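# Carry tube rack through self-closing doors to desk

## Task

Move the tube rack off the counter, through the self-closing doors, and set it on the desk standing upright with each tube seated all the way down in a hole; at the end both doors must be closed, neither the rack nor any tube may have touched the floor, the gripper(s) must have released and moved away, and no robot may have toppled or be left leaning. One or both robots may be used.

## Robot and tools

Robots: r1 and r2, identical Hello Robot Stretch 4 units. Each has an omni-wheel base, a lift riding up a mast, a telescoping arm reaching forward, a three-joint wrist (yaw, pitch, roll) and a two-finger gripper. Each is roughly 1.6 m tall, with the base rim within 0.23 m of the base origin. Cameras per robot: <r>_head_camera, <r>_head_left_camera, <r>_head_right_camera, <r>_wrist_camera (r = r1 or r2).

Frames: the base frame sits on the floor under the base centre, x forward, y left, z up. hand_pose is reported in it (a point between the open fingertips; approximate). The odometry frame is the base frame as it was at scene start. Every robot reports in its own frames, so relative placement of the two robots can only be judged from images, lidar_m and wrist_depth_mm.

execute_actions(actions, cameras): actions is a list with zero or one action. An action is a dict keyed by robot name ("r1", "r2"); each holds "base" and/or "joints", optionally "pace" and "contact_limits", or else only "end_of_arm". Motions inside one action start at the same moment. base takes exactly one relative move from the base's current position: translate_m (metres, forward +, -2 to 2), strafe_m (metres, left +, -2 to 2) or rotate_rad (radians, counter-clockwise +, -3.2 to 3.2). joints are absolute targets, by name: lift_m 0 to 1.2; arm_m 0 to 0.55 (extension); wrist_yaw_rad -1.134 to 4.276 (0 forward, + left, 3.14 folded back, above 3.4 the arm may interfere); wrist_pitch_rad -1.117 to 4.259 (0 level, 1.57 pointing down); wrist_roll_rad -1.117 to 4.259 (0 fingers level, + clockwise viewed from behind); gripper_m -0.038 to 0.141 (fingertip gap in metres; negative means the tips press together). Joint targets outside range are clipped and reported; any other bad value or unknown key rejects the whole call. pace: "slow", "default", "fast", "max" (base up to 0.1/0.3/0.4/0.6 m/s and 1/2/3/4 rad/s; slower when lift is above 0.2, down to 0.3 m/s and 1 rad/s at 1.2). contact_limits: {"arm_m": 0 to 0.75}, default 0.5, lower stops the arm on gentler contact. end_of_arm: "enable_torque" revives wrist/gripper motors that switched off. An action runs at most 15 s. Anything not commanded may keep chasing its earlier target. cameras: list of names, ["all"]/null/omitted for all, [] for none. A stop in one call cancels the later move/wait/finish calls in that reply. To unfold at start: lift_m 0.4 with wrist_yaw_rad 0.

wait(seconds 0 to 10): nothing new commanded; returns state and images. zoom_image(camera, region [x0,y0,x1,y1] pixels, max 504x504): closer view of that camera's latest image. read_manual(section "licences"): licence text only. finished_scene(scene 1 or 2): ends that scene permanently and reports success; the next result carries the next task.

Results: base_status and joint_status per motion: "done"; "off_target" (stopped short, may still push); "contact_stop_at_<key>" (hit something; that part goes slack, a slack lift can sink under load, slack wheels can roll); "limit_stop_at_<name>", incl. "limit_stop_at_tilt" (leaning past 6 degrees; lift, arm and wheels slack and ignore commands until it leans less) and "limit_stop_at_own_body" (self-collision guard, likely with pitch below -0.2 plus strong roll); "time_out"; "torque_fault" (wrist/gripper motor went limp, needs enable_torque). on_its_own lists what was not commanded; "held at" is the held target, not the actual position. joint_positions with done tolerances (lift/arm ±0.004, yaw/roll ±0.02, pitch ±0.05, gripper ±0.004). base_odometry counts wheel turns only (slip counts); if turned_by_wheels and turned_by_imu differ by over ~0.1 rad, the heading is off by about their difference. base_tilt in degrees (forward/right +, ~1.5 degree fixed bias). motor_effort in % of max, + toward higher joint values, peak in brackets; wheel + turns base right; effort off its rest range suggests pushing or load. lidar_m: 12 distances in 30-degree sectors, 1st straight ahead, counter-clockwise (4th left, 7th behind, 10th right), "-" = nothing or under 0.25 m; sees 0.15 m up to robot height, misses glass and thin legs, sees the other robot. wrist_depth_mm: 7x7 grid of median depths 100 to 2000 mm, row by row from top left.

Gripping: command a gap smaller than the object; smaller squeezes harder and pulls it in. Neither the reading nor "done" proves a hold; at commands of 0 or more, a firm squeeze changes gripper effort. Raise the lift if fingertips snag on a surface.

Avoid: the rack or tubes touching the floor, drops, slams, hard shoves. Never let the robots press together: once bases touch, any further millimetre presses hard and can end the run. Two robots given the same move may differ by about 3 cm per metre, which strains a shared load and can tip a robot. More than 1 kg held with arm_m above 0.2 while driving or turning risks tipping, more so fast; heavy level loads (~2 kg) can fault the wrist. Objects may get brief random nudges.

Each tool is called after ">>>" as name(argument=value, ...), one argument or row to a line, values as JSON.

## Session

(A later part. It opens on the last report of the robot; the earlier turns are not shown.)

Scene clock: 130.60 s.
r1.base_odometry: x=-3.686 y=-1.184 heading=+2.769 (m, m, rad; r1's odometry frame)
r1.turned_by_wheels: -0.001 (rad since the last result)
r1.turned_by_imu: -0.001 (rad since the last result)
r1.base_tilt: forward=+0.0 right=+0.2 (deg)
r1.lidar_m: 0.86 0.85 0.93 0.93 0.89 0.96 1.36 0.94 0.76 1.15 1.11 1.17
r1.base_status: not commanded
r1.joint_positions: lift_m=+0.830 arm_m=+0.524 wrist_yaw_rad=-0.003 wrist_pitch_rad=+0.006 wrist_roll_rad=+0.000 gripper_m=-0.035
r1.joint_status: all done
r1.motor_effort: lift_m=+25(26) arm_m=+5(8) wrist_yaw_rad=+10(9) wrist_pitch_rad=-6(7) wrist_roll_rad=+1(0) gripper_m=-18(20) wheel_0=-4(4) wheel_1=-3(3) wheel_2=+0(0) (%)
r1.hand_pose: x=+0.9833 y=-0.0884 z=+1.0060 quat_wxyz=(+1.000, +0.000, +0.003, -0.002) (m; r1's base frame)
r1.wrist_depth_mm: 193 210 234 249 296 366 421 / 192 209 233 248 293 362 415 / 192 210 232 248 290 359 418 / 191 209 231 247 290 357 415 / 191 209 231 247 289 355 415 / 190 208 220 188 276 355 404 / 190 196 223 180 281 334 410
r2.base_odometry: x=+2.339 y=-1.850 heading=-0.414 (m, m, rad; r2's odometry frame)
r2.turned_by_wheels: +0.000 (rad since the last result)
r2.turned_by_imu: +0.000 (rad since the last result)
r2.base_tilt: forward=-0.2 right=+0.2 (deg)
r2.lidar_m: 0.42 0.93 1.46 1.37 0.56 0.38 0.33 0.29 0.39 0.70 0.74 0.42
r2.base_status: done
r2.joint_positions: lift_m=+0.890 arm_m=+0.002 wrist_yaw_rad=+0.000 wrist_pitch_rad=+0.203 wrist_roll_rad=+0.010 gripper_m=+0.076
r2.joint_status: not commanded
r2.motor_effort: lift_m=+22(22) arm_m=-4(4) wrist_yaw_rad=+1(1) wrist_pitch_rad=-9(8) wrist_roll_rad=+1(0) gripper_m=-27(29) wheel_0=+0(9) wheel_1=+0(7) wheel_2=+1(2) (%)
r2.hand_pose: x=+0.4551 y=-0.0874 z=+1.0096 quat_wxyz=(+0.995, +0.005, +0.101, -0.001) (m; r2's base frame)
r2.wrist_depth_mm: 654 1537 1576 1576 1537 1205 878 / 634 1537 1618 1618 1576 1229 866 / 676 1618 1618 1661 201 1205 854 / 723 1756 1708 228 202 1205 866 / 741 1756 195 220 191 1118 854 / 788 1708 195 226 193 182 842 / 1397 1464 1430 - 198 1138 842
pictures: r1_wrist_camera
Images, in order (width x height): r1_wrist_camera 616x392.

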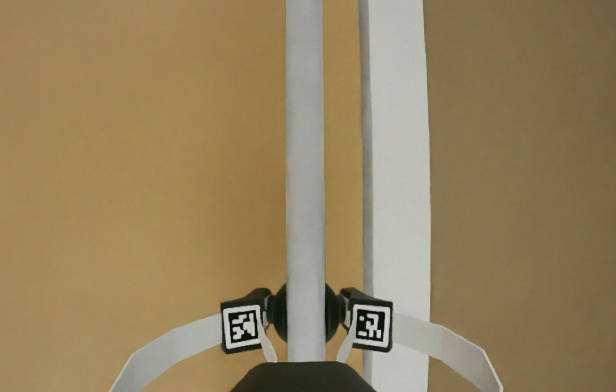

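>>> execute_actions(
  actions=[
    {"r1":{"base":{"strafe_m":-0.045},"joints":{"arm_m":0.40},"pace":"slow"}},
  ],
  cameras=[],
)

>>> execute_actions(
  actions=[
    {"r1":{"base":{"translate_m":-0.40},"pace":"slow"}},
  ],
  cameras=["r1_wrist_camera"],
)

Scene clock: 133.77 s.
r1.base_odometry: x=-3.670 y=-1.143 heading=+2.769 (m, m, rad; r1's odometry frame)
r1.turned_by_wheels: +0.000 (rad since the last result)
r1.turned_by_imu: +0.000 (rad since the last result)
r1.base_tilt: forward=+0.2 right=+0.2 (deg)
r1.lidar_m: 0.81 0.79 0.94 0.98 0.93 1.00 1.36 0.91 0.74 1.12 1.08 1.14
r1.base_status: done
r1.joint_positions: lift_m=+0.830 arm_m=+0.401 wrist_yaw_rad=+0.000 wrist_pitch_rad=+0.006 wrist_roll_rad=+0.000 gripper_m=-0.035
r1.joint_status: all done
r1.motor_effort: lift_m=+25(25) arm_m=-8(10) wrist_yaw_rad=-1(31) wrist_pitch_rad=-7(7) wrist_roll_rad=+1(1) gripper_m=-14(20) wheel_0=+1(12) wheel_1=-1(5) wheel_2=+4(10) (%)
r1.hand_pose: x=+0.8609 y=-0.0873 z=+1.0060 quat_wxyz=(+1.000, +0.000, +0.003, +0.000) (m; r1's base frame)
r1.wrist_depth_mm: 210 221 238 245 477 559 661 / 208 221 236 246 480 554 640 / 208 220 236 247 473 549 634 / 207 220 236 244 462 544 640 / 207 220 236 243 469 539 634 / 206 219 200 184 455 535 634 / 205 150 229 179 265 544 621
r2.base_odometry: x=+2.339 y=-1.850 heading=-0.414 (m, m, rad; r2's odometry frame)
r2.turned_by_wheels: +0.000 (rad since the last result)
r2.turned_by_imu: +0.000 (rad since the last result)
r2.base_tilt: forward=-0.1 right=+0.2 (deg)
r2.lidar_m: 0.42 0.88 1.45 1.37 0.55 0.37 0.34 0.30 0.37 0.70 0.72 0.42
r2.base_status: not commanded
r2.joint_positions: lift_m=+0.890 arm_m=+0.002 wrist_yaw_rad=+0.000 wrist_pitch_rad=+0.203 wrist_roll_rad=+0.010 gripper_m=+0.076
r2.joint_status: not commanded
r2.motor_effort: lift_m=+22(22) arm_m=-3(4) wrist_yaw_rad=+2(2) wrist_pitch_rad=-8(8) wrist_roll_rad=+0(1) gripper_m=-28(26) wheel_0=+0(0) wheel_1=+0(0) wheel_2=+0(1) (%)
r2.hand_pose: x=+0.4551 y=-0.0874 z=+1.0096 quat_wxyz=(+0.995, +0.005, +0.101, -0.001) (m; r2's base frame)
r2.wrist_depth_mm: 603 1499 1430 1464 1537 1205 891 / 597 1576 1499 1576 1618 1255 866 / 654 1618 1255 1576 202 1229 854 / 699 1708 1618 228 204 1229 866 / 715 1808 195 220 189 1138 854 / 1661 768 196 226 193 182 842 / 1464 1430 1464 - 198 1138 842
pictures: none
No camera images: the call's "cameras" was empty. Leave "cameras" out to get every camera's image.

Scene clock: 139.03 s.
r1.base_odometry: x=-3.298 y=-1.288 heading=+2.771 (m, m, rad; r1's odometry frame)
r1.turned_by_wheels: +0.002 (rad since the last result)
r1.turned_by_imu: -0.001 (rad since the last result)
r1.base_tilt: forward=+0.1 right=+0.1 (deg)
r1.lidar_m: 0.80 0.98 1.02 0.78 0.77 0.82 0.94 1.00 0.67 0.64 1.26 1.34
r1.base_status: done
r1.joint_positions: lift_m=+0.830 arm_m=+0.401 wrist_yaw_rad=+0.012 wrist_pitch_rad=+0.006 wrist_roll_rad=+0.000 gripper_m=-0.035
r1.joint_status: not commanded
r1.on_its_own: wrist_yaw_rad is at rest, and its effort (-34) is outside its rest range (-13 to +13)
r1.motor_effort: lift_m=+25(26) arm_m=-8(8) wrist_yaw_rad=-34(34) wrist_pitch_rad=-8(8) wrist_roll_rad=+0(0) gripper_m=-21(23) wheel_0=+6(14) wheel_1=+3(11) wheel_2=+11(11) (%)
r1.hand_pose: x=+0.8618 y=-0.0840 z=+1.0059 quat_wxyz=(+1.000, +0.000, +0.003, +0.006) (m; r1's base frame)
r1.wrist_depth_mm: 286 270 256 238 234 1025 878 / 286 271 254 236 233 1008 891 / 283 270 254 236 231 1025 904 / 282 270 254 236 230 1025 904 / 281 267 252 236 229 1042 917 / 279 266 199 181 226 991 917 / 281 152 249 172 173 1025 904
r2.base_odometry: x=+2.339 y=-1.850 heading=-0.414 (m, m, rad; r2's odometry frame)
r2.turned_by_wheels: +0.000 (rad since the last result)
r2.turned_by_imu: -0.001 (rad since the last result)
r2.base_tilt: forward=-0.1 right=+0.2 (deg)
r2.lidar_m: 0.42 0.68 0.69 1.36 0.55 0.39 0.35 0.29 0.37 0.70 0.72 0.41
r2.base_status: not commanded
r2.joint_positions: lift_m=+0.890 arm_m=+0.002 wrist_yaw_rad=+0.000 wrist_pitch_rad=+0.203 wrist_roll_rad=+0.010 gripper_m=+0.076
r2.joint_status: not commanded
r2.motor_effort: lift_m=+22(22) arm_m=-4(3) wrist_yaw_rad=+2(2) wrist_pitch_rad=-9(9) wrist_roll_rad=+0(0) gripper_m=-29(26) wheel_0=+0(0) wheel_1=+0(0) wheel_2=+1(1) (%)
r2.hand_pose: x=+0.4551 y=-0.0874 z=+1.0096 quat_wxyz=(+0.995, +0.005, +0.101, -0.001) (m; r2's base frame)
r2.wrist_depth_mm: 1576 1430 1138 - 1576 1205 878 / 1618 1366 1182 1618 1618 1229 866 / 1661 1499 1008 1708 202 1229 866 / 1756 1618 1205 228 204 1229 866 / 1808 1708 194 219 190 1138 854 / 1808 1661 195 226 193 182 842 / 1464 1464 1464 - 198 1138 831
pictures: r1_wrist_camera
Images, in order (width x height): r1_wrist_camera 616x392.

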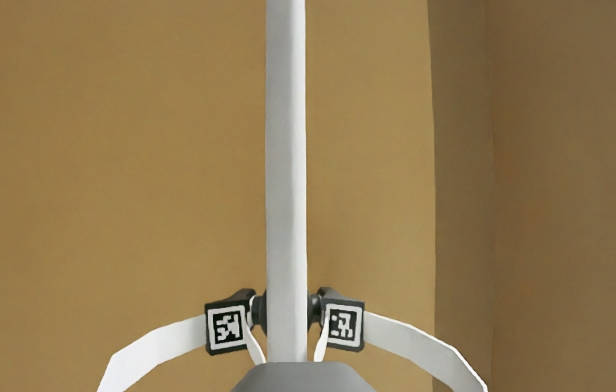

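>>> execute_actions(
  actions=[
    {"r1":{"base":{"strafe_m":0.062},"joints":{"arm_m":0.30},"pace":"slow"}},
  ],
  cameras=[],
)

>>> execute_actions(
  actions=[
    {"r1":{"base":{"strafe_m":0.06},"joints":{"arm_m":0.20},"pace":"slow"}},
  ],
  cameras=["r1_wrist_camera"],
)

Scene clock: 141.67 s.
r1.base_odometry: x=-3.320 y=-1.346 heading=+2.770 (m, m, rad; r1's odometry frame)
r1.turned_by_wheels: -0.001 (rad since the last result)
r1.turned_by_imu: -0.002 (rad since the last result)
r1.base_tilt: forward=+0.1 right=+0.2 (deg)
r1.lidar_m: 0.70 0.91 0.97 0.73 0.69 0.79 0.97 1.01 0.73 0.70 1.31 1.42
r1.base_status: done
r1.joint_positions: lift_m=+0.830 arm_m=+0.301 wrist_yaw_rad=-0.004 wrist_pitch_rad=+0.006 wrist_roll_rad=+0.000 gripper_m=-0.035
r1.joint_status: all done
r1.motor_effort: lift_m=+25(25) arm_m=-8(10) wrist_yaw_rad=+11(34) wrist_pitch_rad=-7(8) wrist_roll_rad=+0(1) gripper_m=-17(20) wheel_0=-8(10) wheel_1=-1(7) wheel_2=-4(8) (%)
r1.hand_pose: x=+0.7605 y=-0.0885 z=+1.0060 quat_wxyz=(+1.000, +0.000, +0.003, -0.002) (m; r1's base frame)
r1.wrist_depth_mm: 322 297 271 182 233 1078 960 / 320 291 268 183 232 1098 976 / 317 293 266 183 231 1118 976 / 317 291 267 240 230 1118 991 / 317 289 266 240 231 1118 991 / 317 289 265 182 223 1098 976 / 315 291 257 173 225 1060 960
r2.base_odometry: x=+2.339 y=-1.850 heading=-0.414 (m, m, rad; r2's odometry frame)
r2.turned_by_wheels: +0.000 (rad since the last result)
r2.turned_by_imu: +0.000 (rad since the last result)
r2.base_tilt: forward=-0.2 right=+0.2 (deg)
r2.lidar_m: 0.41 0.73 0.71 1.37 0.54 0.37 0.34 0.29 0.36 0.69 0.72 0.41
r2.base_status: not commanded
r2.joint_positions: lift_m=+0.890 arm_m=+0.002 wrist_yaw_rad=+0.000 wrist_pitch_rad=+0.203 wrist_roll_rad=+0.010 gripper_m=+0.076
r2.joint_status: not commanded
r2.motor_effort: lift_m=+22(22) arm_m=-4(4) wrist_yaw_rad=+2(1) wrist_pitch_rad=-8(8) wrist_roll_rad=+0(1) gripper_m=-27(27) wheel_0=+0(0) wheel_1=+0(1) wheel_2=+1(0) (%)
r2.hand_pose: x=+0.4551 y=-0.0874 z=+1.0096 quat_wxyz=(+0.995, +0.005, +0.101, -0.001) (m; r2's base frame)
r2.wrist_depth_mm: 1537 1308 1042 - 1576 1205 878 / 1537 1336 1078 1618 1618 1229 854 / 1708 1255 1042 1708 202 1229 854 / 1708 1618 1138 229 204 1229 854 / 1808 1708 195 220 189 1118 854 / 1808 1661 195 226 193 182 842 / 1499 1499 1281 - 198 1138 854
pictures: none
No camera images: the call's "cameras" was empty. Leave "cameras" out to get every camera's image.

Scene clock: 143.93 s.
r1.base_odometry: x=-3.342 y=-1.402 heading=+2.769 (m, m, rad; r1's odometry frame)
r1.turned_by_wheels: -0.001 (rad since the last result)
r1.turned_by_imu: -0.002 (rad since the last result)
r1.base_tilt: forward=+0.0 right=+0.4 (deg)
r1.lidar_m: 0.59 0.86 0.89 0.70 0.65 0.72 1.00 0.98 0.79 0.76 1.37 0.65
r1.base_status: done
r1.joint_positions: lift_m=+0.830 arm_m=+0.201 wrist_yaw_rad=-0.003 wrist_pitch_rad=+0.006 wrist_roll_rad=+0.000 gripper_m=-0.036
r1.joint_status: all done
r1.motor_effort: lift_m=+25(26) arm_m=-8(8) wrist_yaw_rad=+10(44) wrist_pitch_rad=-8(8) wrist_roll_rad=+0(1) gripper_m=-18(14) wheel_0=-7(16) wheel_1=-1(3) wheel_2=-4(9) (%)
r1.hand_pose: x=+0.6605 y=-0.0884 z=+1.0060 quat_wxyz=(+1.000, +0.000, +0.003, -0.002) (m; r1's base frame)
r1.wrist_depth_mm: 375 324 281 237 224 210 1060 / 377 324 278 236 224 211 1042 / 377 320 278 174 223 208 1078 / 373 320 277 173 223 208 1078 / 370 317 277 172 221 206 1060 / 370 317 270 172 212 206 1060 / 370 319 262 166 215 199 1042
r2.base_odometry: x=+2.339 y=-1.850 heading=-0.414 (m, m, rad; r2's odometry frame)
r2.turned_by_wheels: +0.000 (rad since the last result)
r2.turned_by_imu: +0.000 (rad since the last result)
r2.base_tilt: forward=-0.1 right=+0.2 (deg)
r2.lidar_m: 0.42 0.78 0.77 1.36 0.56 0.37 0.35 0.28 0.38 0.70 0.72 0.43
r2.base_status: not commanded
r2.joint_positions: lift_m=+0.890 arm_m=+0.002 wrist_yaw_rad=+0.000 wrist_pitch_rad=+0.203 wrist_roll_rad=+0.010 gripper_m=+0.076
r2.joint_status: not commanded
r2.motor_effort: lift_m=+22(22) arm_m=-4(4) wrist_yaw_rad=+2(1) wrist_pitch_rad=-9(8) wrist_roll_rad=+0(0) gripper_m=-25(27) wheel_0=+0(0) wheel_1=+0(1) wheel_2=+0(0) (%)
r2.hand_pose: x=+0.4551 y=-0.0874 z=+1.0096 quat_wxyz=(+0.995, +0.005, +0.101, -0.001) (m; r2's base frame)
r2.wrist_depth_mm: 1499 1182 - - 1537 1205 891 / 1576 1255 - 1661 1618 1229 866 / 798 1008 976 1661 202 1229 866 / 1756 1397 1025 228 204 1205 866 / 1863 1576 195 219 189 1138 842 / 1808 1397 195 226 193 182 831 / 1499 1430 1160 - 198 1138 842
pictures: r1_wrist_camera
Images, in order (width x height): r1_wrist_camera 616x392.

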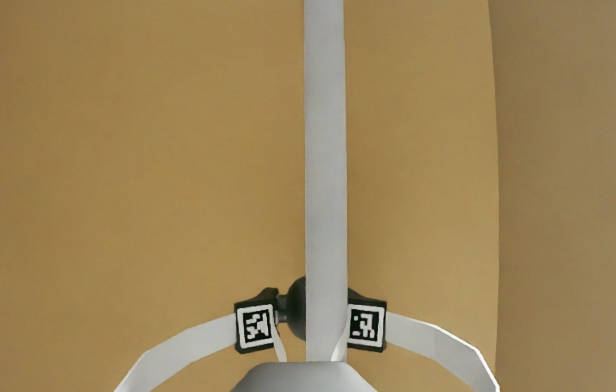

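>>> execute_actions(
  actions=[
    {"r1":{"base":{"strafe_m":0.068},"joints":{"arm_m":0.10},"pace":"slow"}},
  ],
  cameras=[],
)

>>> execute_actions(
  actions=[
    {"r1":{"base":{"strafe_m":0.10},"joints":{"arm_m":0.005},"pace":"slow"},"r2":{"base":{"translate_m":0.3}}},
  ],
  cameras=["r1_wrist_camera","r2_head_camera","r2_wrist_camera"],
)

Scene clock: 146.57 s.
r1.base_odometry: x=-3.367 y=-1.465 heading=+2.768 (m, m, rad; r1's odometry frame)
r1.turned_by_wheels: -0.001 (rad since the last result)
r1.turned_by_imu: -0.002 (rad since the last result)
r1.base_tilt: forward=+0.0 right=+0.1 (deg)
r1.lidar_m: 0.49 0.82 0.84 0.62 0.59 0.65 0.94 1.01 0.83 0.84 1.40 0.53
r1.base_status: done
r1.joint_positions: lift_m=+0.830 arm_m=+0.101 wrist_yaw_rad=-0.002 wrist_pitch_rad=+0.007 wrist_roll_rad=+0.000 gripper_m=-0.035
r1.joint_status: all done
r1.motor_effort: lift_m=+26(25) arm_m=-8(10) wrist_yaw_rad=+6(39) wrist_pitch_rad=-8(9) wrist_roll_rad=+1(2) gripper_m=-15(18) wheel_0=-5(15) wheel_1=-2(3) wheel_2=-3(7) (%)
r1.hand_pose: x=+0.5607 y=-0.0879 z=+1.0059 quat_wxyz=(+1.000, +0.000, +0.003, -0.001) (m; r1's base frame)
r1.wrist_depth_mm: 488 382 304 239 219 199 1160 / 488 377 303 237 220 197 1138 / 488 375 300 237 219 196 1160 / 484 373 300 238 220 196 1160 / 477 373 300 237 219 195 1160 / 484 373 291 182 205 195 1182 / 484 375 277 167 211 186 1160
r2.base_odometry: x=+2.339 y=-1.850 heading=-0.414 (m, m, rad; r2's odometry frame)
r2.turned_by_wheels: +0.000 (rad since the last result)
r2.turned_by_imu: +0.000 (rad since the last result)
r2.base_tilt: forward=-0.1 right=+0.2 (deg)
r2.lidar_m: 0.41 0.86 0.84 1.37 0.55 0.39 0.34 0.28 0.39 0.70 0.72 0.41
r2.base_status: not commanded
r2.joint_positions: lift_m=+0.890 arm_m=+0.002 wrist_yaw_rad=+0.000 wrist_pitch_rad=+0.203 wrist_roll_rad=+0.010 gripper_m=+0.076
r2.joint_status: not commanded
r2.motor_effort: lift_m=+22(22) arm_m=-4(3) wrist_yaw_rad=+1(0) wrist_pitch_rad=-8(8) wrist_roll_rad=+0(0) gripper_m=-28(27) wheel_0=+0(0) wheel_1=+0(0) wheel_2=+0(1) (%)
r2.hand_pose: x=+0.4551 y=-0.0874 z=+1.0096 quat_wxyz=(+0.995, +0.005, +0.101, -0.001) (m; r2's base frame)
r2.wrist_depth_mm: 1537 - - - 1576 1205 866 / 1576 - - 1661 1576 1205 854 / 1618 1661 - 1708 203 1205 854 / 1756 1756 - 229 204 1255 854 / 1756 1808 195 220 190 1098 854 / 1808 1661 195 225 193 181 842 / 1430 1464 1430 - 198 1138 854
pictures: none
No camera images: the call's "cameras" was empty. Leave "cameras" out to get every camera's image.

Scene clock: 149.03 s.
r1.base_odometry: x=-3.403 y=-1.558 heading=+2.767 (m, m, rad; r1's odometry frame)
r1.turned_by_wheels: -0.001 (rad since the last result)
r1.turned_by_imu: -0.002 (rad since the last result)
r1.base_tilt: forward=+0.1 right=+0.2 (deg)
r1.lidar_m: 0.39 0.83 0.69 0.53 0.50 0.55 0.83 1.06 0.85 0.74 0.86 0.43
r1.base_status: done
r1.joint_positions: lift_m=+0.830 arm_m=+0.006 wrist_yaw_rad=-0.006 wrist_pitch_rad=+0.006 wrist_roll_rad=+0.000 gripper_m=-0.036
r1.joint_status: all done
r1.on_its_own: wrist_yaw_rad is at rest, and its effort (+18) is outside its rest range (-13 to +13)
r1.motor_effort: lift_m=+25(25) arm_m=-7(9) wrist_yaw_rad=+18(33) wrist_pitch_rad=-7(9) wrist_roll_rad=+1(0) gripper_m=-17(16) wheel_0=-6(14) wheel_1=+0(5) wheel_2=-5(3) (%)
r1.hand_pose: x=+0.4651 y=-0.0892 z=+1.0060 quat_wxyz=(+1.000, +0.000, +0.003, -0.003) (m; r1's base frame)
r1.wrist_depth_mm: 750 488 342 176 220 185 1229 / 768 484 340 267 220 186 1229 / 768 477 340 268 220 185 1255 / 768 473 340 268 220 185 707 / 759 473 338 266 219 185 707 / 750 477 324 183 204 185 1255 / 732 480 303 149 207 171 1229
r2.base_odometry: x=+2.613 y=-1.971 heading=-0.414 (m, m, rad; r2's odometry frame)
r2.turned_by_wheels: +0.000 (rad since the last result)
r2.turned_by_imu: -0.001 (rad since the last result)
r2.base_tilt: forward=-0.1 right=+0.2 (deg)
r2.lidar_m: 0.42 0.92 0.78 1.00 1.00 0.70 0.59 0.57 0.74 0.68 0.70 0.44
r2.base_status: done
r2.joint_positions: lift_m=+0.890 arm_m=+0.002 wrist_yaw_rad=+0.000 wrist_pitch_rad=+0.203 wrist_roll_rad=+0.010 gripper_m=+0.076
r2.joint_status: not commanded
r2.motor_effort: lift_m=+22(22) arm_m=-4(4) wrist_yaw_rad=+1(1) wrist_pitch_rad=-8(9) wrist_roll_rad=+0(1) gripper_m=-26(27) wheel_0=+2(2) wheel_1=+1(5) wheel_2=+0(13) (%)
r2.hand_pose: x=+0.4551 y=-0.0874 z=+1.0096 quat_wxyz=(+0.995, +0.005, +0.101, -0.001) (m; r2's base frame)
r2.wrist_depth_mm: 1098 - - 1308 1308 1205 854 / 1118 - - 1336 1336 1182 842 / 1118 - - 1397 1397 1160 831 / 1078 - - 228 204 1160 831 / 1042 - 195 219 189 1098 842 / 976 1499 195 226 193 181 820 / 960 1499 1430 - 198 1118 809
pictures: r1_wrist_camera, r2_head_camera, r2_wrist_camera
Images, in order (width x height): r1_wrist_camera 616x392, r2_head_camera 420x560, r2_wrist_camera 616x392.

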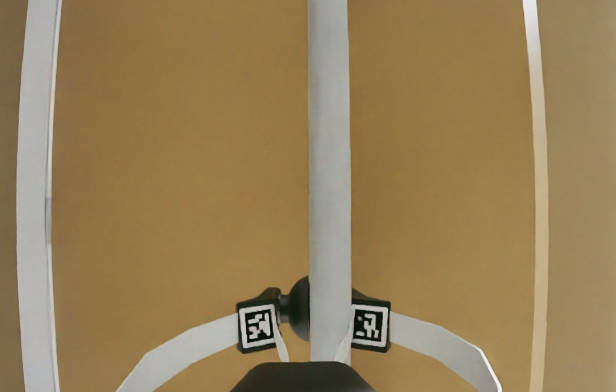

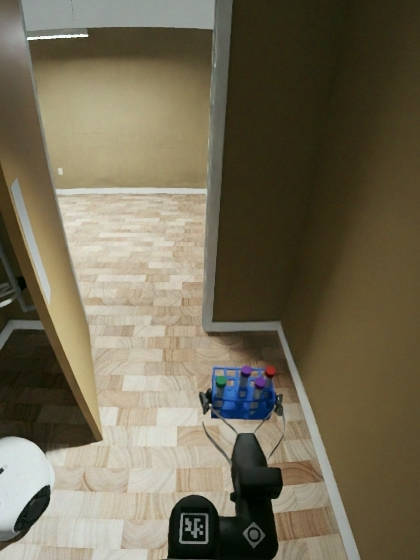

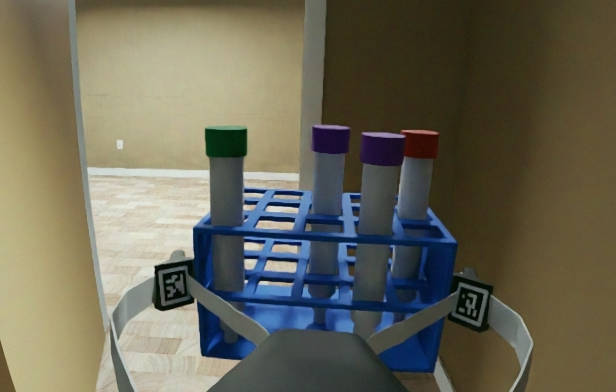

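>>> execute_actions(
  actions=[
    {"r2":{"base":{"strafe_m":0.30}}},
  ],
  cameras=[],
)

>>> execute_actions(
  actions=[
    {"r2":{"base":{"translate_m":0.45},"pace":"fast"}},
  ],
  cameras=["r2_head_camera"],
)

Scene clock: 151.80 s.
r1.base_odometry: x=-3.403 y=-1.558 heading=+2.767 (m, m, rad; r1's odometry frame)
r1.turned_by_wheels: +0.000 (rad since the last result)
r1.turned_by_imu: -0.001 (rad since the last result)
r1.base_tilt: forward=+0.1 right=+0.3 (deg)
r1.lidar_m: 0.38 0.83 0.70 0.51 0.52 0.57 0.85 1.04 0.51 0.53 0.57 0.39
r1.base_status: not commanded
r1.joint_positions: lift_m=+0.830 arm_m=+0.006 wrist_yaw_rad=-0.006 wrist_pitch_rad=+0.006 wrist_roll_rad=+0.000 gripper_m=-0.036
r1.joint_status: not commanded
r1.on_its_own: wrist_yaw_rad is at rest, and its effort (+18) is outside its rest range (-13 to +13)
r1.motor_effort: lift_m=+25(26) arm_m=-8(7) wrist_yaw_rad=+18(18) wrist_pitch_rad=-7(7) wrist_roll_rad=+1(0) gripper_m=-19(16) wheel_0=-6(6) wheel_1=+0(0) wheel_2=-5(4) (%)
r1.hand_pose: x=+0.4651 y=-0.0892 z=+1.0060 quat_wxyz=(+1.000, +0.000, +0.003, -0.003) (m; r1's base frame)
r1.wrist_depth_mm: 759 484 345 176 220 185 1229 / 778 480 343 268 220 186 1229 / 768 477 340 267 221 186 1229 / 768 473 340 266 220 186 707 / 778 473 340 266 220 185 715 / 768 473 325 183 204 184 1205 / 741 480 304 148 207 170 1205
r2.base_odometry: x=+2.734 y=-1.696 heading=-0.414 (m, m, rad; r2's odometry frame)
r2.turned_by_wheels: +0.000 (rad since the last result)
r2.turned_by_imu: -0.001 (rad since the last result)
r2.base_tilt: forward=-0.1 right=+0.2 (deg)
r2.lidar_m: 0.43 0.55 0.50 1.08 0.92 0.73 0.66 0.67 0.79 0.98 1.02 0.42
r2.base_status: done
r2.joint_positions: lift_m=+0.890 arm_m=+0.002 wrist_yaw_rad=+0.000 wrist_pitch_rad=+0.203 wrist_roll_rad=+0.010 gripper_m=+0.076
r2.joint_status: not commanded
r2.motor_effort: lift_m=+22(22) arm_m=-3(4) wrist_yaw_rad=-1(1) wrist_pitch_rad=-9(8) wrist_roll_rad=+0(0) gripper_m=-28(26) wheel_0=+0(7) wheel_1=-1(9) wheel_2=+0(1) (%)
r2.hand_pose: x=+0.4551 y=-0.0874 z=+1.0096 quat_wxyz=(+0.995, +0.005, +0.101, -0.001) (m; r2's base frame)
r2.wrist_depth_mm: 1281 778 - - 1308 1281 1255 / 1308 750 - - 1336 1308 1255 / 585 732 - - 202 1366 1229 / 1397 960 - 228 206 1397 1205 / 1499 831 195 219 190 1499 1205 / 1576 609 196 226 193 181 1205 / 1499 976 1464 - 198 1537 1229
pictures: none
No camera images: the call's "cameras" was empty. Leave "cameras" out to get every camera's image.

Scene clock: 154.43 s.
r1.base_odometry: x=-3.403 y=-1.558 heading=+2.767 (m, m, rad; r1's odometry frame)
r1.turned_by_wheels: +0.000 (rad since the last result)
r1.turned_by_imu: -0.001 (rad since the last result)
r1.base_tilt: forward=+0.0 right=+0.3 (deg)
r1.lidar_m: 0.40 0.83 0.71 0.53 0.49 0.55 0.85 1.04 1.24 0.39 0.36 0.42
r1.base_status: not commanded
r1.joint_positions: lift_m=+0.830 arm_m=+0.006 wrist_yaw_rad=-0.006 wrist_pitch_rad=+0.006 wrist_roll_rad=+0.000 gripper_m=-0.036
r1.joint_status: not commanded
r1.on_its_own: wrist_yaw_rad is at rest, and its effort (+18) is outside its rest range (-13 to +13)
r1.motor_effort: lift_m=+26(26) arm_m=-7(8) wrist_yaw_rad=+18(18) wrist_pitch_rad=-7(7) wrist_roll_rad=+0(1) gripper_m=-15(14) wheel_0=-6(6) wheel_1=+0(0) wheel_2=-4(5) (%)
r1.hand_pose: x=+0.4651 y=-0.0892 z=+1.0060 quat_wxyz=(+1.000, +0.000, +0.003, -0.003) (m; r1's base frame)
r1.wrist_depth_mm: 759 488 345 177 220 185 1229 / 778 484 342 267 220 185 1229 / 768 480 342 268 220 185 1229 / 759 473 340 267 220 186 294 / 759 473 338 266 220 185 191 / 759 477 325 183 203 184 1205 / 741 480 303 149 207 171 1205
r2.base_odometry: x=+3.146 y=-1.877 heading=-0.414 (m, m, rad; r2's odometry frame)
r2.turned_by_wheels: +0.000 (rad since the last result)
r2.turned_by_imu: -0.002 (rad since the last result)
r2.base_tilt: forward=-0.1 right=+0.2 (deg)
r2.lidar_m: 0.42 0.36 0.39 0.37 0.43 1.18 1.11 1.13 1.02 0.96 0.99 0.43
r2.base_status: done
r2.joint_positions: lift_m=+0.890 arm_m=+0.002 wrist_yaw_rad=+0.000 wrist_pitch_rad=+0.203 wrist_roll_rad=+0.010 gripper_m=+0.076
r2.joint_status: not commanded
r2.motor_effort: lift_m=+22(22) arm_m=-4(3) wrist_yaw_rad=+0(1) wrist_pitch_rad=-8(9) wrist_roll_rad=+0(1) gripper_m=-25(26) wheel_0=-1(9) wheel_1=+0(5) wheel_2=+2(11) (%)
r2.hand_pose: x=+0.4551 y=-0.0874 z=+1.0096 quat_wxyz=(+0.995, +0.005, +0.101, -0.001) (m; r2's base frame)
r2.wrist_depth_mm: 798 - - - - 866 866 / 798 - - - - 891 904 / 788 - - - 199 931 931 / 768 - - 227 204 960 976 / 741 - 195 218 190 991 1025 / 715 1098 196 225 193 181 1060 / 683 1464 1464 - 198 1118 1118
pictures: r2_head_camera
Images, in order (width x height): r2_head_camera 420x560.

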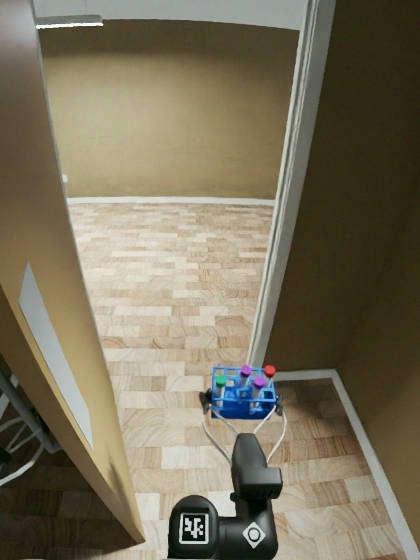

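>>> execute_actions(
  actions=[
    {"r2":{"base":{"translate_m":0.5},"pace":"fast"}},
  ],
  cameras=[],
)

>>> execute_actions(
  actions=[
    {"r2":{"base":{"strafe_m":0.08},"pace":"fast"}},
  ],
  cameras=["r2_head_camera"],
)

>>> execute_actions(
  actions=[
    {"r2":{"base":{"translate_m":1.05},"pace":"fast"}},
  ],
  cameras=["r2_head_left_camera","r2_head_right_camera"],
)

Scene clock: 157.63 s.
r1.base_odometry: x=-3.403 y=-1.558 heading=+2.767 (m, m, rad; r1's odometry frame)
r1.turned_by_wheels: +0.000 (rad since the last result)
r1.turned_by_imu: -0.001 (rad since the last result)
r1.base_tilt: forward=+0.1 right=+0.3 (deg)
r1.lidar_m: 0.39 0.83 0.68 0.51 0.52 0.55 0.82 1.05 1.23 1.54 1.51 0.41
r1.base_status: not commanded
r1.joint_positions: lift_m=+0.830 arm_m=+0.006 wrist_yaw_rad=-0.006 wrist_pitch_rad=+0.006 wrist_roll_rad=+0.000 gripper_m=-0.036
r1.joint_status: not commanded
r1.on_its_own: wrist_yaw_rad is at rest, and its effort (+18) is outside its rest range (-13 to +13)
r1.motor_effort: lift_m=+25(25) arm_m=-8(8) wrist_yaw_rad=+18(18) wrist_pitch_rad=-8(7) wrist_roll_rad=+1(1) gripper_m=-16(16) wheel_0=-6(6) wheel_1=+0(0) wheel_2=-5(5) (%)
r1.hand_pose: x=+0.4651 y=-0.0892 z=+1.0060 quat_wxyz=(+1.000, +0.000, +0.003, -0.003) (m; r1's base frame)
r1.wrist_depth_mm: 741 492 345 177 219 185 362 / 768 484 345 268 220 186 334 / 778 477 338 267 220 186 349 / 759 473 338 265 220 186 715 / 759 469 340 266 220 185 707 / 778 473 324 184 202 184 1229 / 732 477 303 149 206 171 1255
r2.base_odometry: x=+3.604 y=-2.078 heading=-0.414 (m, m, rad; r2's odometry frame)
r2.turned_by_wheels: +0.000 (rad since the last result)
r2.turned_by_imu: -0.002 (rad since the last result)
r2.base_tilt: forward=-0.1 right=+0.2 (deg)
r2.lidar_m: 0.41 0.72 0.34 0.25 0.25 0.77 1.62 1.44 0.98 0.92 0.94 0.42
r2.base_status: done
r2.joint_positions: lift_m=+0.890 arm_m=+0.002 wrist_yaw_rad=+0.000 wrist_pitch_rad=+0.203 wrist_roll_rad=+0.010 gripper_m=+0.076
r2.joint_status: not commanded
r2.motor_effort: lift_m=+22(22) arm_m=-4(4) wrist_yaw_rad=+2(1) wrist_pitch_rad=-8(8) wrist_roll_rad=+1(0) gripper_m=-27(27) wheel_0=+0(7) wheel_1=+0(6) wheel_2=+1(9) (%)
r2.hand_pose: x=+0.4551 y=-0.0874 z=+1.0096 quat_wxyz=(+0.995, +0.005, +0.101, -0.001) (m; r2's base frame)
r2.wrist_depth_mm: - - - - - 496 399 / - - - - - 477 413 / - - - - 203 477 433 / - - 217 229 204 496 459 / - - 195 219 189 469 484 / 1808 1756 196 226 193 181 512 / 1499 1499 1464 - 198 517 530
pictures: none
No camera images: the call's "cameras" was empty. Leave "cameras" out to get every camera's image.

Scene clock: 158.93 s.
r1.base_odometry: x=-3.403 y=-1.558 heading=+2.768 (m, m, rad; r1's odometry frame)
r1.turned_by_wheels: +0.001 (rad since the last result)
r1.turned_by_imu: +0.000 (rad since the last result)
r1.base_tilt: forward=+0.0 right=+0.2 (deg)
r1.lidar_m: 0.38 0.85 0.70 0.51 0.50 0.56 0.83 1.04 1.25 1.56 1.51 0.40
r1.base_status: not commanded
r1.joint_positions: lift_m=+0.830 arm_m=+0.006 wrist_yaw_rad=+0.000 wrist_pitch_rad=+0.006 wrist_roll_rad=+0.000 gripper_m=-0.036
r1.joint_status: not commanded
r1.motor_effort: lift_m=+25(26) arm_m=-7(8) wrist_yaw_rad=+1(18) wrist_pitch_rad=-8(7) wrist_roll_rad=+1(0) gripper_m=-14(18) wheel_0=-2(6) wheel_1=+0(0) wheel_2=-2(4) (%)
r1.hand_pose: x=+0.4656 y=-0.0875 z=+1.0060 quat_wxyz=(+1.000, +0.000, +0.003, +0.000) (m; r1's base frame)
r1.wrist_depth_mm: 778 480 319 157 196 163 - / 778 466 317 156 197 164 260 / 768 459 314 156 198 164 171 / 768 462 314 155 197 164 272 / 768 459 315 154 196 164 167 / 768 459 289 154 185 163 168 / 759 430 287 150 184 154 171
r2.base_odometry: x=+3.636 y=-2.005 heading=-0.414 (m, m, rad; r2's odometry frame)
r2.turned_by_wheels: +0.000 (rad since the last result)
r2.turned_by_imu: +0.000 (rad since the last result)
r2.base_tilt: forward=-0.1 right=+0.2 (deg)
r2.lidar_m: 0.43 0.53 0.26 0.25 - 0.46 1.63 1.55 1.08 1.00 1.02 0.41
r2.base_status: done
r2.joint_positions: lift_m=+0.890 arm_m=+0.002 wrist_yaw_rad=+0.000 wrist_pitch_rad=+0.203 wrist_roll_rad=+0.010 gripper_m=+0.076
r2.joint_status: not commanded
r2.motor_effort: lift_m=+22(22) arm_m=-4(4) wrist_yaw_rad=+0(1) wrist_pitch_rad=-9(8) wrist_roll_rad=+0(1) gripper_m=-26(27) wheel_0=-1(11) wheel_1=-1(9) wheel_2=+1(0) (%)
r2.hand_pose: x=+0.4551 y=-0.0874 z=+1.0096 quat_wxyz=(+0.995, +0.005, +0.101, +0.000) (m; r2's base frame)
r2.wrist_depth_mm: - - - - - - 459 / - - - - - - 459 / - - - - 201 - 459 / - - - 228 205 - 469 / - - 195 218 189 603 473 / 1863 1756 196 226 194 181 492 / 1499 1499 1464 - 198 603 512
pictures: r2_head_camera
Images, in order (width x height): r2_head_camera 420x560.

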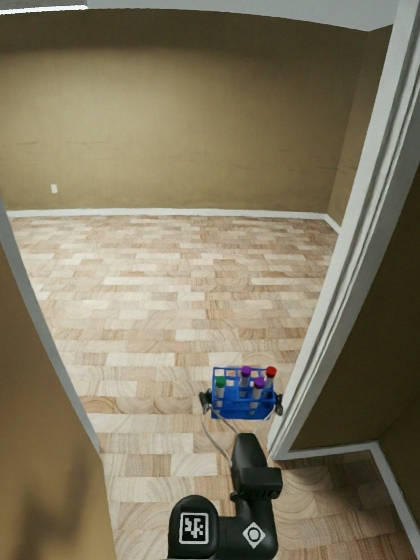

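Scene clock: 163.17 s.
r1.base_odometry: x=-3.403 y=-1.558 heading=+2.768 (m, m, rad; r1's odometry frame)
r1.turned_by_wheels: +0.000 (rad since the last result)
r1.turned_by_imu: -0.001 (rad since the last result)
r1.base_tilt: forward=+0.0 right=+0.4 (deg)
r1.lidar_m: 0.40 0.83 0.69 0.51 0.50 0.56 0.84 1.05 1.19 1.55 1.49 0.41
r1.base_status: not commanded
r1.joint_positions: lift_m=+0.830 arm_m=+0.006 wrist_yaw_rad=-0.005 wrist_pitch_rad=+0.006 wrist_roll_rad=+0.000 gripper_m=-0.036
r1.joint_status: not commanded
r1.on_its_own: wrist_yaw_rad is at rest, and its effort (+16) is outside its rest range (-13 to +13)
r1.motor_effort: lift_m=+25(26) arm_m=-7(7) wrist_yaw_rad=+16(16) wrist_pitch_rad=-8(8) wrist_roll_rad=+1(1) gripper_m=-18(17) wheel_0=-2(2) wheel_1=+0(0) wheel_2=-2(2) (%)
r1.hand_pose: x=+0.4651 y=-0.0890 z=+1.0060 quat_wxyz=(+1.000, +0.000, +0.003, -0.003) (m; r1's base frame)
r1.wrist_depth_mm: 768 496 342 242 216 182 1229 / 768 484 338 172 217 182 1255 / 768 473 338 171 216 183 1255 / 778 477 338 169 217 182 699 / 759 469 334 169 216 183 699 / 759 480 324 169 200 181 1205 / 750 477 298 163 206 168 1255
r2.base_odometry: x=+4.598 y=-2.427 heading=-0.414 (m, m, rad; r2's odometry frame)
r2.turned_by_wheels: +0.000 (rad since the last result)
r2.turned_by_imu: -0.004 (rad since the last result)
r2.base_tilt: forward=-0.1 right=+0.2 (deg)
r2.lidar_m: 0.42 2.93 2.09 1.37 0.61 0.64 0.96 1.46 0.44 0.82 2.02 0.43
r2.base_status: done
r2.joint_positions: lift_m=+0.890 arm_m=+0.002 wrist_yaw_rad=+0.000 wrist_pitch_rad=+0.203 wrist_roll_rad=+0.010 gripper_m=+0.076
r2.joint_status: not commanded
r2.motor_effort: lift_m=+22(22) arm_m=-3(4) wrist_yaw_rad=+2(1) wrist_pitch_rad=-9(8) wrist_roll_rad=+1(1) gripper_m=-26(27) wheel_0=+0(3) wheel_1=+0(6) wheel_2=+1(7) (%)
r2.hand_pose: x=+0.4551 y=-0.0874 z=+1.0096 quat_wxyz=(+0.995, +0.005, +0.101, -0.001) (m; r2's base frame)
r2.wrist_depth_mm: - - - - - - - / - - - - - - - / - - - - 202 - - / - - - 228 205 - - / - - 195 219 190 - - / 1756 1756 195 226 193 181 - / 1499 1537 1464 - 197 1576 1576
pictures: r2_head_left_camera, r2_head_right_camera
Images, in order (width x height): r2_head_left_camera 420x672, r2_head_right_camera 420x672.

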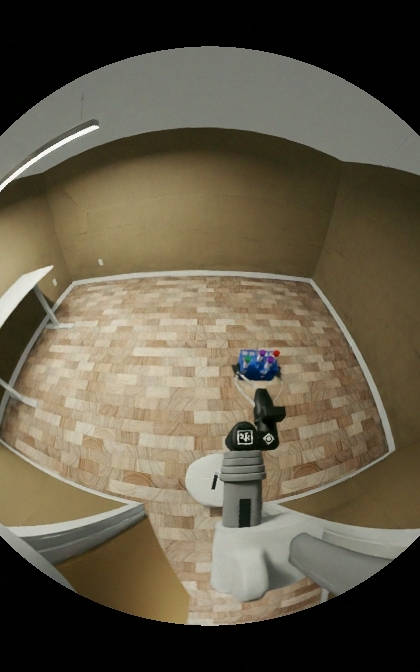

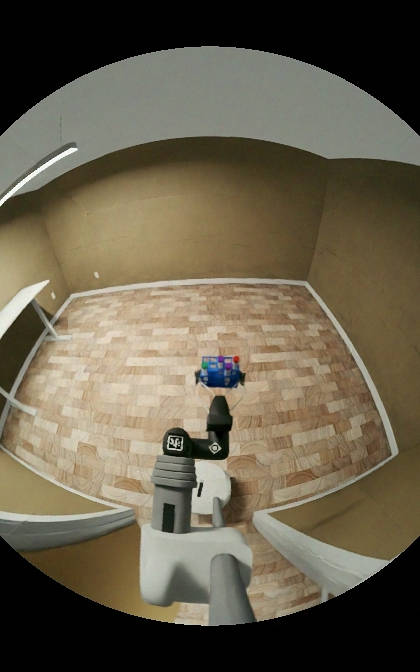

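>>> execute_actions(
  actions=[
    {"r1":{"base":{"strafe_m":-0.11},"joints":{"arm_m":0.10},"pace":"slow"},"r2":{"base":{"rotate_rad":1.15},"joints":{"lift_m":0.8}}},
  ],
  cameras=["r2_head_camera"],
)

>>> execute_actions(
  actions=[
    {"r1":{"base":{"strafe_m":-0.07},"joints":{"arm_m":0.20},"pace":"slow"},"r2":{"base":{"translate_m":0.6},"pace":"fast"}},
  ],
  cameras=[],
)

>>> execute_actions(
  actions=[
    {"r1":{"base":{"strafe_m":-0.055},"joints":{"arm_m":0.30},"pace":"slow"},"r2":{"base":{"translate_m":0.5},"pace":"fast"}},
  ],
  cameras=["r2_head_camera","r2_wrist_camera"],
)

Scene clock: 165.87 s.
r1.base_odometry: x=-3.363 y=-1.456 heading=+2.768 (m, m, rad; r1's odometry frame)
r1.turned_by_wheels: +0.000 (rad since the last result)
r1.turned_by_imu: -0.001 (rad since the last result)
r1.base_tilt: forward=+0.3 right=+0.2 (deg)
r1.lidar_m: 0.51 0.83 0.82 0.63 0.61 0.66 0.99 1.00 1.18 1.43 1.41 0.55
r1.base_status: done
r1.joint_positions: lift_m=+0.830 arm_m=+0.099 wrist_yaw_rad=+0.001 wrist_pitch_rad=+0.006 wrist_roll_rad=+0.000 gripper_m=-0.035
r1.joint_status: all done
r1.motor_effort: lift_m=+25(25) arm_m=+7(8) wrist_yaw_rad=-3(17) wrist_pitch_rad=-7(7) wrist_roll_rad=+1(0) gripper_m=-17(18) wheel_0=+0(3) wheel_1=-1(5) wheel_2=+1(1) (%)
r1.hand_pose: x=+0.5583 y=-0.0872 z=+1.0060 quat_wxyz=(+1.000, +0.000, +0.003, +0.000) (m; r1's base frame)
r1.wrist_depth_mm: 488 382 304 240 221 204 1182 / 496 377 306 240 222 205 1160 / 484 377 303 239 222 201 1182 / 480 373 303 238 220 201 1160 / 480 373 301 238 221 201 1160 / 480 373 286 181 211 200 1138 / 473 362 286 172 211 195 1160
r2.base_odometry: x=+4.598 y=-2.427 heading=+0.736 (m, m, rad; r2's odometry frame)
r2.turned_by_wheels: +1.150 (rad since the last result)
r2.turned_by_imu: +1.159 (rad since the last result)
r2.base_tilt: forward=-0.1 right=+0.2 (deg)
r2.lidar_m: 0.42 0.89 0.60 0.65 0.95 0.50 0.46 1.19 2.10 2.96 2.87 0.40
r2.base_status: done
r2.joint_positions: lift_m=+0.800 arm_m=+0.002 wrist_yaw_rad=+0.000 wrist_pitch_rad=+0.203 wrist_roll_rad=+0.010 gripper_m=+0.076
r2.joint_status: all done
r2.motor_effort: lift_m=+13(20) arm_m=-3(4) wrist_yaw_rad=-1(1) wrist_pitch_rad=-8(8) wrist_roll_rad=+0(0) gripper_m=-26(28) wheel_0=-2(7) wheel_1=-2(7) wheel_2=+0(6) (%)
r2.hand_pose: x=+0.4551 y=-0.0874 z=+0.9203 quat_wxyz=(+0.995, +0.005, +0.101, +0.000) (m; r2's base frame)
r2.wrist_depth_mm: - - - - - - - / - - - - - - - / - - - - 202 - - / - - - 229 203 - - / 1863 - 194 219 190 - - / 1576 1576 196 226 193 181 1756 / 1397 1397 1336 - 198 1430 1499
pictures: r2_head_camera
Images, in order (width x height): r2_head_camera 420x560.

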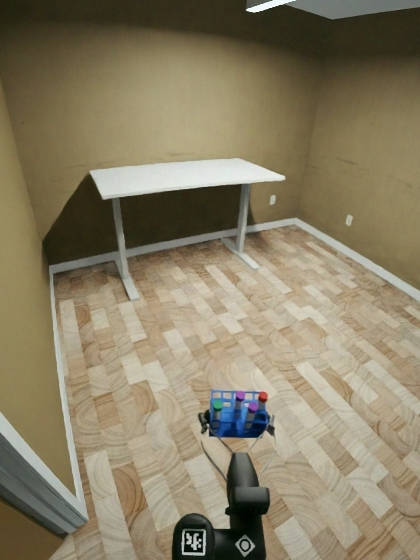

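Scene clock: 168.80 s.
r1.base_odometry: x=-3.338 y=-1.391 heading=+2.768 (m, m, rad; r1's odometry frame)
r1.turned_by_wheels: +0.000 (rad since the last result)
r1.turned_by_imu: -0.001 (rad since the last result)
r1.base_tilt: forward=-0.1 right=+0.1 (deg)
r1.lidar_m: 0.57 0.86 0.88 0.70 0.67 0.74 1.00 0.98 1.16 1.39 1.35 0.65
r1.base_status: done
r1.joint_positions: lift_m=+0.830 arm_m=+0.199 wrist_yaw_rad=+0.000 wrist_pitch_rad=+0.006 wrist_roll_rad=+0.000 gripper_m=-0.035
r1.joint_status: all done
r1.motor_effort: lift_m=+25(25) arm_m=+6(8) wrist_yaw_rad=-1(13) wrist_pitch_rad=-7(7) wrist_roll_rad=+0(0) gripper_m=-19(20) wheel_0=+0(6) wheel_1=-2(5) wheel_2=+1(2) (%)
r1.hand_pose: x=+0.6583 y=-0.0873 z=+1.0060 quat_wxyz=(+1.000, +0.000, +0.003, +0.000) (m; r1's base frame)
r1.wrist_depth_mm: 377 329 283 240 226 1182 1042 / 377 325 281 239 226 1160 1060 / 379 324 281 239 225 1160 1078 / 375 322 281 239 225 1160 1078 / 373 322 281 237 225 1182 1078 / 375 322 270 181 217 1160 1042 / 373 315 268 172 216 1118 1060
r2.base_odometry: x=+5.042 y=-2.024 heading=+0.736 (m, m, rad; r2's odometry frame)
r2.turned_by_wheels: +0.000 (rad since the last result)
r2.turned_by_imu: -0.003 (rad since the last result)
r2.base_tilt: forward=-0.1 right=+0.2 (deg)
r2.lidar_m: 0.43 1.42 0.73 0.55 0.52 1.12 1.05 2.51 2.67 2.69 2.59 0.44
r2.base_status: done
r2.joint_positions: lift_m=+0.800 arm_m=+0.002 wrist_yaw_rad=+0.000 wrist_pitch_rad=+0.203 wrist_roll_rad=+0.010 gripper_m=+0.076
r2.joint_status: not commanded
r2.motor_effort: lift_m=+13(14) arm_m=-3(4) wrist_yaw_rad=+0(2) wrist_pitch_rad=-9(8) wrist_roll_rad=+1(0) gripper_m=-26(27) wheel_0=+0(8) wheel_1=-1(5) wheel_2=+1(11) (%)
r2.hand_pose: x=+0.4551 y=-0.0874 z=+0.9203 quat_wxyz=(+0.995, +0.005, +0.101, -0.001) (m; r2's base frame)
r2.wrist_depth_mm: 1618 1708 1921 - - - - / 1576 1708 1921 - - - - / 1708 1756 1229 1397 202 - - / 1808 1921 - 228 206 - - / 1756 1921 195 220 189 - - / 1661 1537 196 226 193 182 1808 / 1366 1366 1308 - 198 1430 1464
pictures: none
No camera images: the call's "cameras" was empty. Leave "cameras" out to get every camera's image.

Scene clock: 171.47 s.
r1.base_odometry: x=-3.318 y=-1.339 heading=+2.768 (m, m, rad; r1's odometry frame)
r1.turned_by_wheels: +0.000 (rad since the last result)
r1.turned_by_imu: -0.001 (rad since the last result)
r1.base_tilt: forward=+0.0 right=+0.4 (deg)
r1.lidar_m: 0.68 0.90 0.97 0.75 0.72 0.79 0.98 1.00 1.12 1.34 1.32 1.41
r1.base_status: done
r1.joint_positions: lift_m=+0.830 arm_m=+0.299 wrist_yaw_rad=-0.001 wrist_pitch_rad=+0.006 wrist_roll_rad=+0.000 gripper_m=-0.035
r1.joint_status: all done
r1.motor_effort: lift_m=+25(25) arm_m=+7(8) wrist_yaw_rad=+3(23) wrist_pitch_rad=-7(7) wrist_roll_rad=+1(1) gripper_m=-18(17) wheel_0=+1(7) wheel_1=-2(5) wheel_2=+1(5) (%)
r1.hand_pose: x=+0.7582 y=-0.0876 z=+1.0060 quat_wxyz=(+1.000, +0.000, +0.003, +0.000) (m; r1's base frame)
r1.wrist_depth_mm: 317 290 267 238 228 1098 960 / 319 290 265 239 228 1118 976 / 319 289 265 237 228 1138 976 / 314 287 264 236 226 1160 976 / 314 287 264 236 226 1138 1008 / 312 286 256 181 221 1138 991 / 310 285 257 155 221 1078 960
r2.base_odometry: x=+5.413 y=-1.689 heading=+0.736 (m, m, rad; r2's odometry frame)
r2.turned_by_wheels: +0.000 (rad since the last result)
r2.turned_by_imu: -0.002 (rad since the last result)
r2.base_tilt: forward=-0.1 right=+0.2 (deg)
r2.lidar_m: 0.43 0.97 1.07 0.79 0.76 0.81 1.54 2.95 3.12 2.44 2.36 0.44
r2.base_status: done
r2.joint_positions: lift_m=+0.800 arm_m=+0.002 wrist_yaw_rad=+0.000 wrist_pitch_rad=+0.203 wrist_roll_rad=+0.010 gripper_m=+0.076
r2.joint_status: not commanded
r2.motor_effort: lift_m=+13(13) arm_m=-4(4) wrist_yaw_rad=+2(2) wrist_pitch_rad=-9(8) wrist_roll_rad=+0(0) gripper_m=-28(27) wheel_0=-1(9) wheel_1=+0(7) wheel_2=+0(9) (%)
r2.hand_pose: x=+0.4551 y=-0.0874 z=+0.9203 quat_wxyz=(+0.995, +0.005, +0.101, -0.001) (m; r2's base frame)
r2.wrist_depth_mm: 1255 1366 1430 1618 1756 - - / 1281 1397 1537 1661 1863 - - / 931 1366 904 1008 960 - - / 1366 1464 1576 229 206 - - / 1430 1499 195 218 190 - - / 1430 1537 196 225 193 182 1808 / 1308 1366 1336 - 198 1397 1464
pictures: r2_head_camera, r2_wrist_camera
Images, in order (width x height): r2_head_camera 420x560, r2_wrist_camera 616x392.

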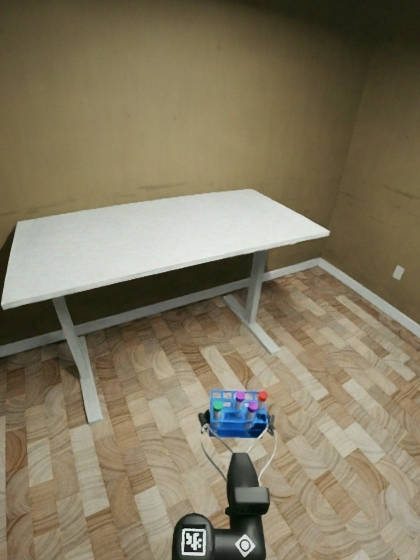

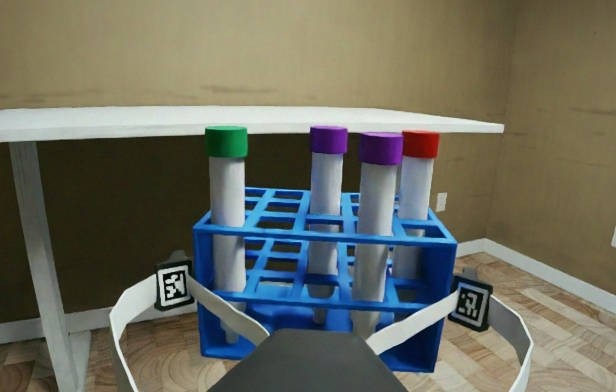

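>>> execute_actions(
  actions=[
    {"r1":{"base":{"strafe_m":-0.045},"joints":{"arm_m":0.40},"pace":"slow"},"r2":{"base":{"translate_m":0.45},"joints":{"lift_m":0.95},"pace":"fast"}},
  ],
  cameras=["r2_wrist_camera"],
)

Scene clock: 174.63 s.
r1.base_odometry: x=-3.301 y=-1.298 heading=+2.769 (m, m, rad; r1's odometry frame)
r1.turned_by_wheels: +0.001 (rad since the last result)
r1.turned_by_imu: +0.000 (rad since the last result)
r1.base_tilt: forward=+0.2 right=+0.3 (deg)
r1.lidar_m: 0.77 0.96 1.05 0.79 0.75 0.82 0.94 1.02 1.08 1.31 1.27 1.35
r1.base_status: done
r1.joint_positions: lift_m=+0.830 arm_m=+0.399 wrist_yaw_rad=+0.004 wrist_pitch_rad=+0.006 wrist_roll_rad=+0.000 gripper_m=-0.035
r1.joint_status: all done
r1.motor_effort: lift_m=+25(25) arm_m=+6(8) wrist_yaw_rad=-11(33) wrist_pitch_rad=-7(7) wrist_roll_rad=+0(1) gripper_m=-17(18) wheel_0=+5(10) wheel_1=+1(5) wheel_2=+5(7) (%)
r1.hand_pose: x=+0.8586 y=-0.0863 z=+1.0060 quat_wxyz=(+1.000, +0.000, +0.003, +0.002) (m; r1's base frame)
r1.wrist_depth_mm: 283 270 256 239 236 1042 878 / 283 270 255 240 235 1025 891 / 282 268 254 239 234 1025 891 / 282 267 254 238 235 1008 904 / 281 266 253 237 232 1025 917 / 281 267 247 181 229 1008 891 / 277 258 248 173 228 991 891
r2.base_odometry: x=+5.746 y=-1.387 heading=+0.736 (m, m, rad; r2's odometry frame)
r2.turned_by_wheels: +0.000 (rad since the last result)
r2.turned_by_imu: -0.002 (rad since the last result)
r2.base_tilt: forward=-0.1 right=+0.2 (deg)
r2.lidar_m: 0.42 0.58 0.63 1.01 0.97 1.04 2.00 3.37 2.94 2.22 2.15 0.42
r2.base_status: done
r2.joint_positions: lift_m=+0.950 arm_m=+0.002 wrist_yaw_rad=+0.000 wrist_pitch_rad=+0.203 wrist_roll_rad=+0.010 gripper_m=+0.076
r2.joint_status: all done
r2.motor_effort: lift_m=+22(24) arm_m=-4(4) wrist_yaw_rad=+2(0) wrist_pitch_rad=-9(9) wrist_roll_rad=+0(0) gripper_m=-25(27) wheel_0=+0(6) wheel_1=+0(5) wheel_2=+1(12) (%)
r2.hand_pose: x=+0.4551 y=-0.0874 z=+1.0696 quat_wxyz=(+0.995, +0.005, +0.102, +0.000) (m; r2's base frame)
r2.wrist_depth_mm: 946 1025 1098 1255 1397 1576 1708 / 960 1042 1160 1281 1430 1618 1756 / 1008 1098 1138 1281 202 1708 1808 / 759 759 715 229 204 891 1756 / 492 508 195 219 190 1863 1808 / 407 410 195 226 193 181 1863 / 1160 1255 1366 - 198 1618 1708
pictures: r2_wrist_camera
Images, in order (width x height): r2_wrist_camera 616x392.

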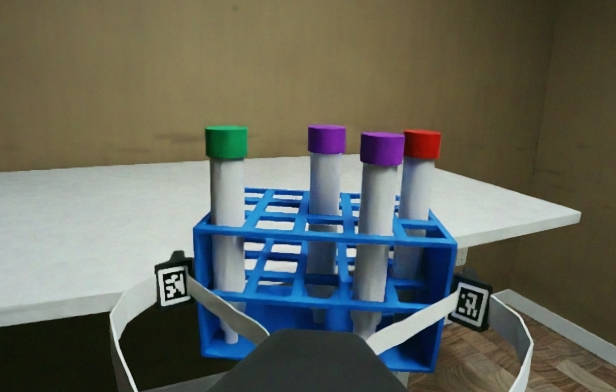

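>>> execute_actions(
  actions=[
    {"r1":{"base":{"translate_m":0.2},"pace":"slow"},"r2":{"joints":{"arm_m":0.45,"lift_m":0.93}}},
  ],
  cameras=["r2_wrist_camera","r2_head_camera"],
)

Scene clock: 178.23 s.
r1.base_odometry: x=-3.487 y=-1.224 heading=+2.767 (m, m, rad; r1's odometry frame)
r1.turned_by_wheels: -0.002 (rad since the last result)
r1.turned_by_imu: -0.005 (rad since the last result)
r1.base_tilt: forward=+0.1 right=+0.3 (deg)
r1.lidar_m: 0.81 0.88 1.13 0.87 0.84 0.92 1.16 1.18 1.29 1.23 1.17 1.26
r1.base_status: done
r1.joint_positions: lift_m=+0.830 arm_m=+0.399 wrist_yaw_rad=-0.008 wrist_pitch_rad=+0.006 wrist_roll_rad=+0.000 gripper_m=-0.036
r1.joint_status: not commanded
r1.on_its_own: wrist_yaw_rad is at rest, and its effort (+24) is outside its rest range (-13 to +13)
r1.motor_effort: lift_m=+26(26) arm_m=+6(6) wrist_yaw_rad=+24(24) wrist_pitch_rad=-6(8) wrist_roll_rad=+0(1) gripper_m=-14(14) wheel_0=-9(9) wheel_1=-3(4) wheel_2=-9(10) (%)
r1.hand_pose: x=+0.8576 y=-0.0898 z=+1.0060 quat_wxyz=(+1.000, +0.000, +0.003, -0.004) (m; r1's base frame)
r1.wrist_depth_mm: 231 235 237 239 245 866 778 / 231 235 238 239 246 854 798 / 229 234 237 178 245 842 809 / 229 234 237 177 243 842 798 / 229 233 236 177 243 866 798 / 228 232 233 177 242 831 798 / 227 229 234 146 241 778 788
r2.base_odometry: x=+5.746 y=-1.387 heading=+0.736 (m, m, rad; r2's odometry frame)
r2.turned_by_wheels: +0.000 (rad since the last result)
r2.turned_by_imu: -0.001 (rad since the last result)
r2.base_tilt: forward=-0.1 right=+0.2 (deg)
r2.lidar_m: 0.61 0.58 0.62 1.01 0.97 1.04 1.99 3.36 2.97 2.22 2.14 0.82
r2.base_status: not commanded
r2.joint_positions: lift_m=+0.930 arm_m=+0.449 wrist_yaw_rad=+0.000 wrist_pitch_rad=+0.203 wrist_roll_rad=+0.010 gripper_m=+0.076
r2.joint_status: all done
r2.motor_effort: lift_m=+13(20) arm_m=+5(4) wrist_yaw_rad=+2(0) wrist_pitch_rad=-9(9) wrist_roll_rad=+0(0) gripper_m=-27(25) wheel_0=+0(0) wheel_1=+0(0) wheel_2=+1(1) (%)
r2.hand_pose: x=+0.9026 y=-0.0874 z=+1.0504 quat_wxyz=(+0.995, +0.005, +0.101, +0.000) (m; r2's base frame)
r2.wrist_depth_mm: 647 691 759 842 946 1060 1205 / 661 707 788 866 991 1118 1255 / 676 759 798 866 202 1182 1366 / 676 691 634 229 204 1118 1464 / 445 459 195 220 190 500 504 / 332 312 196 226 194 182 364 / 274 273 265 - 198 285 296
pictures: r2_head_camera, r2_wrist_camera
Images, in order (width x height): r2_head_camera 420x560, r2_wrist_camera 616x392.

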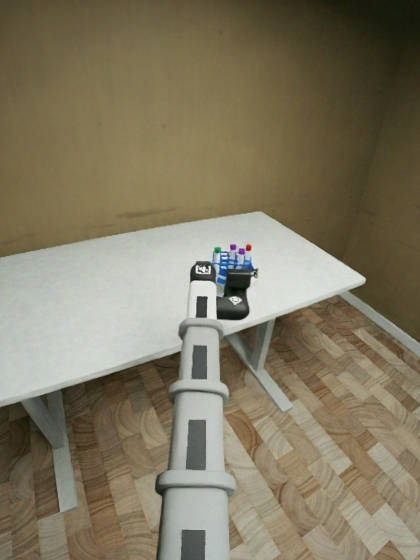

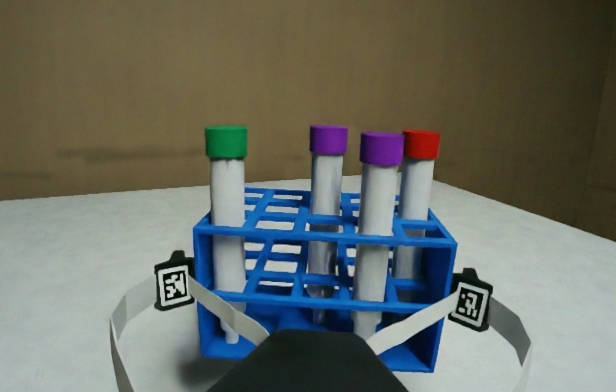

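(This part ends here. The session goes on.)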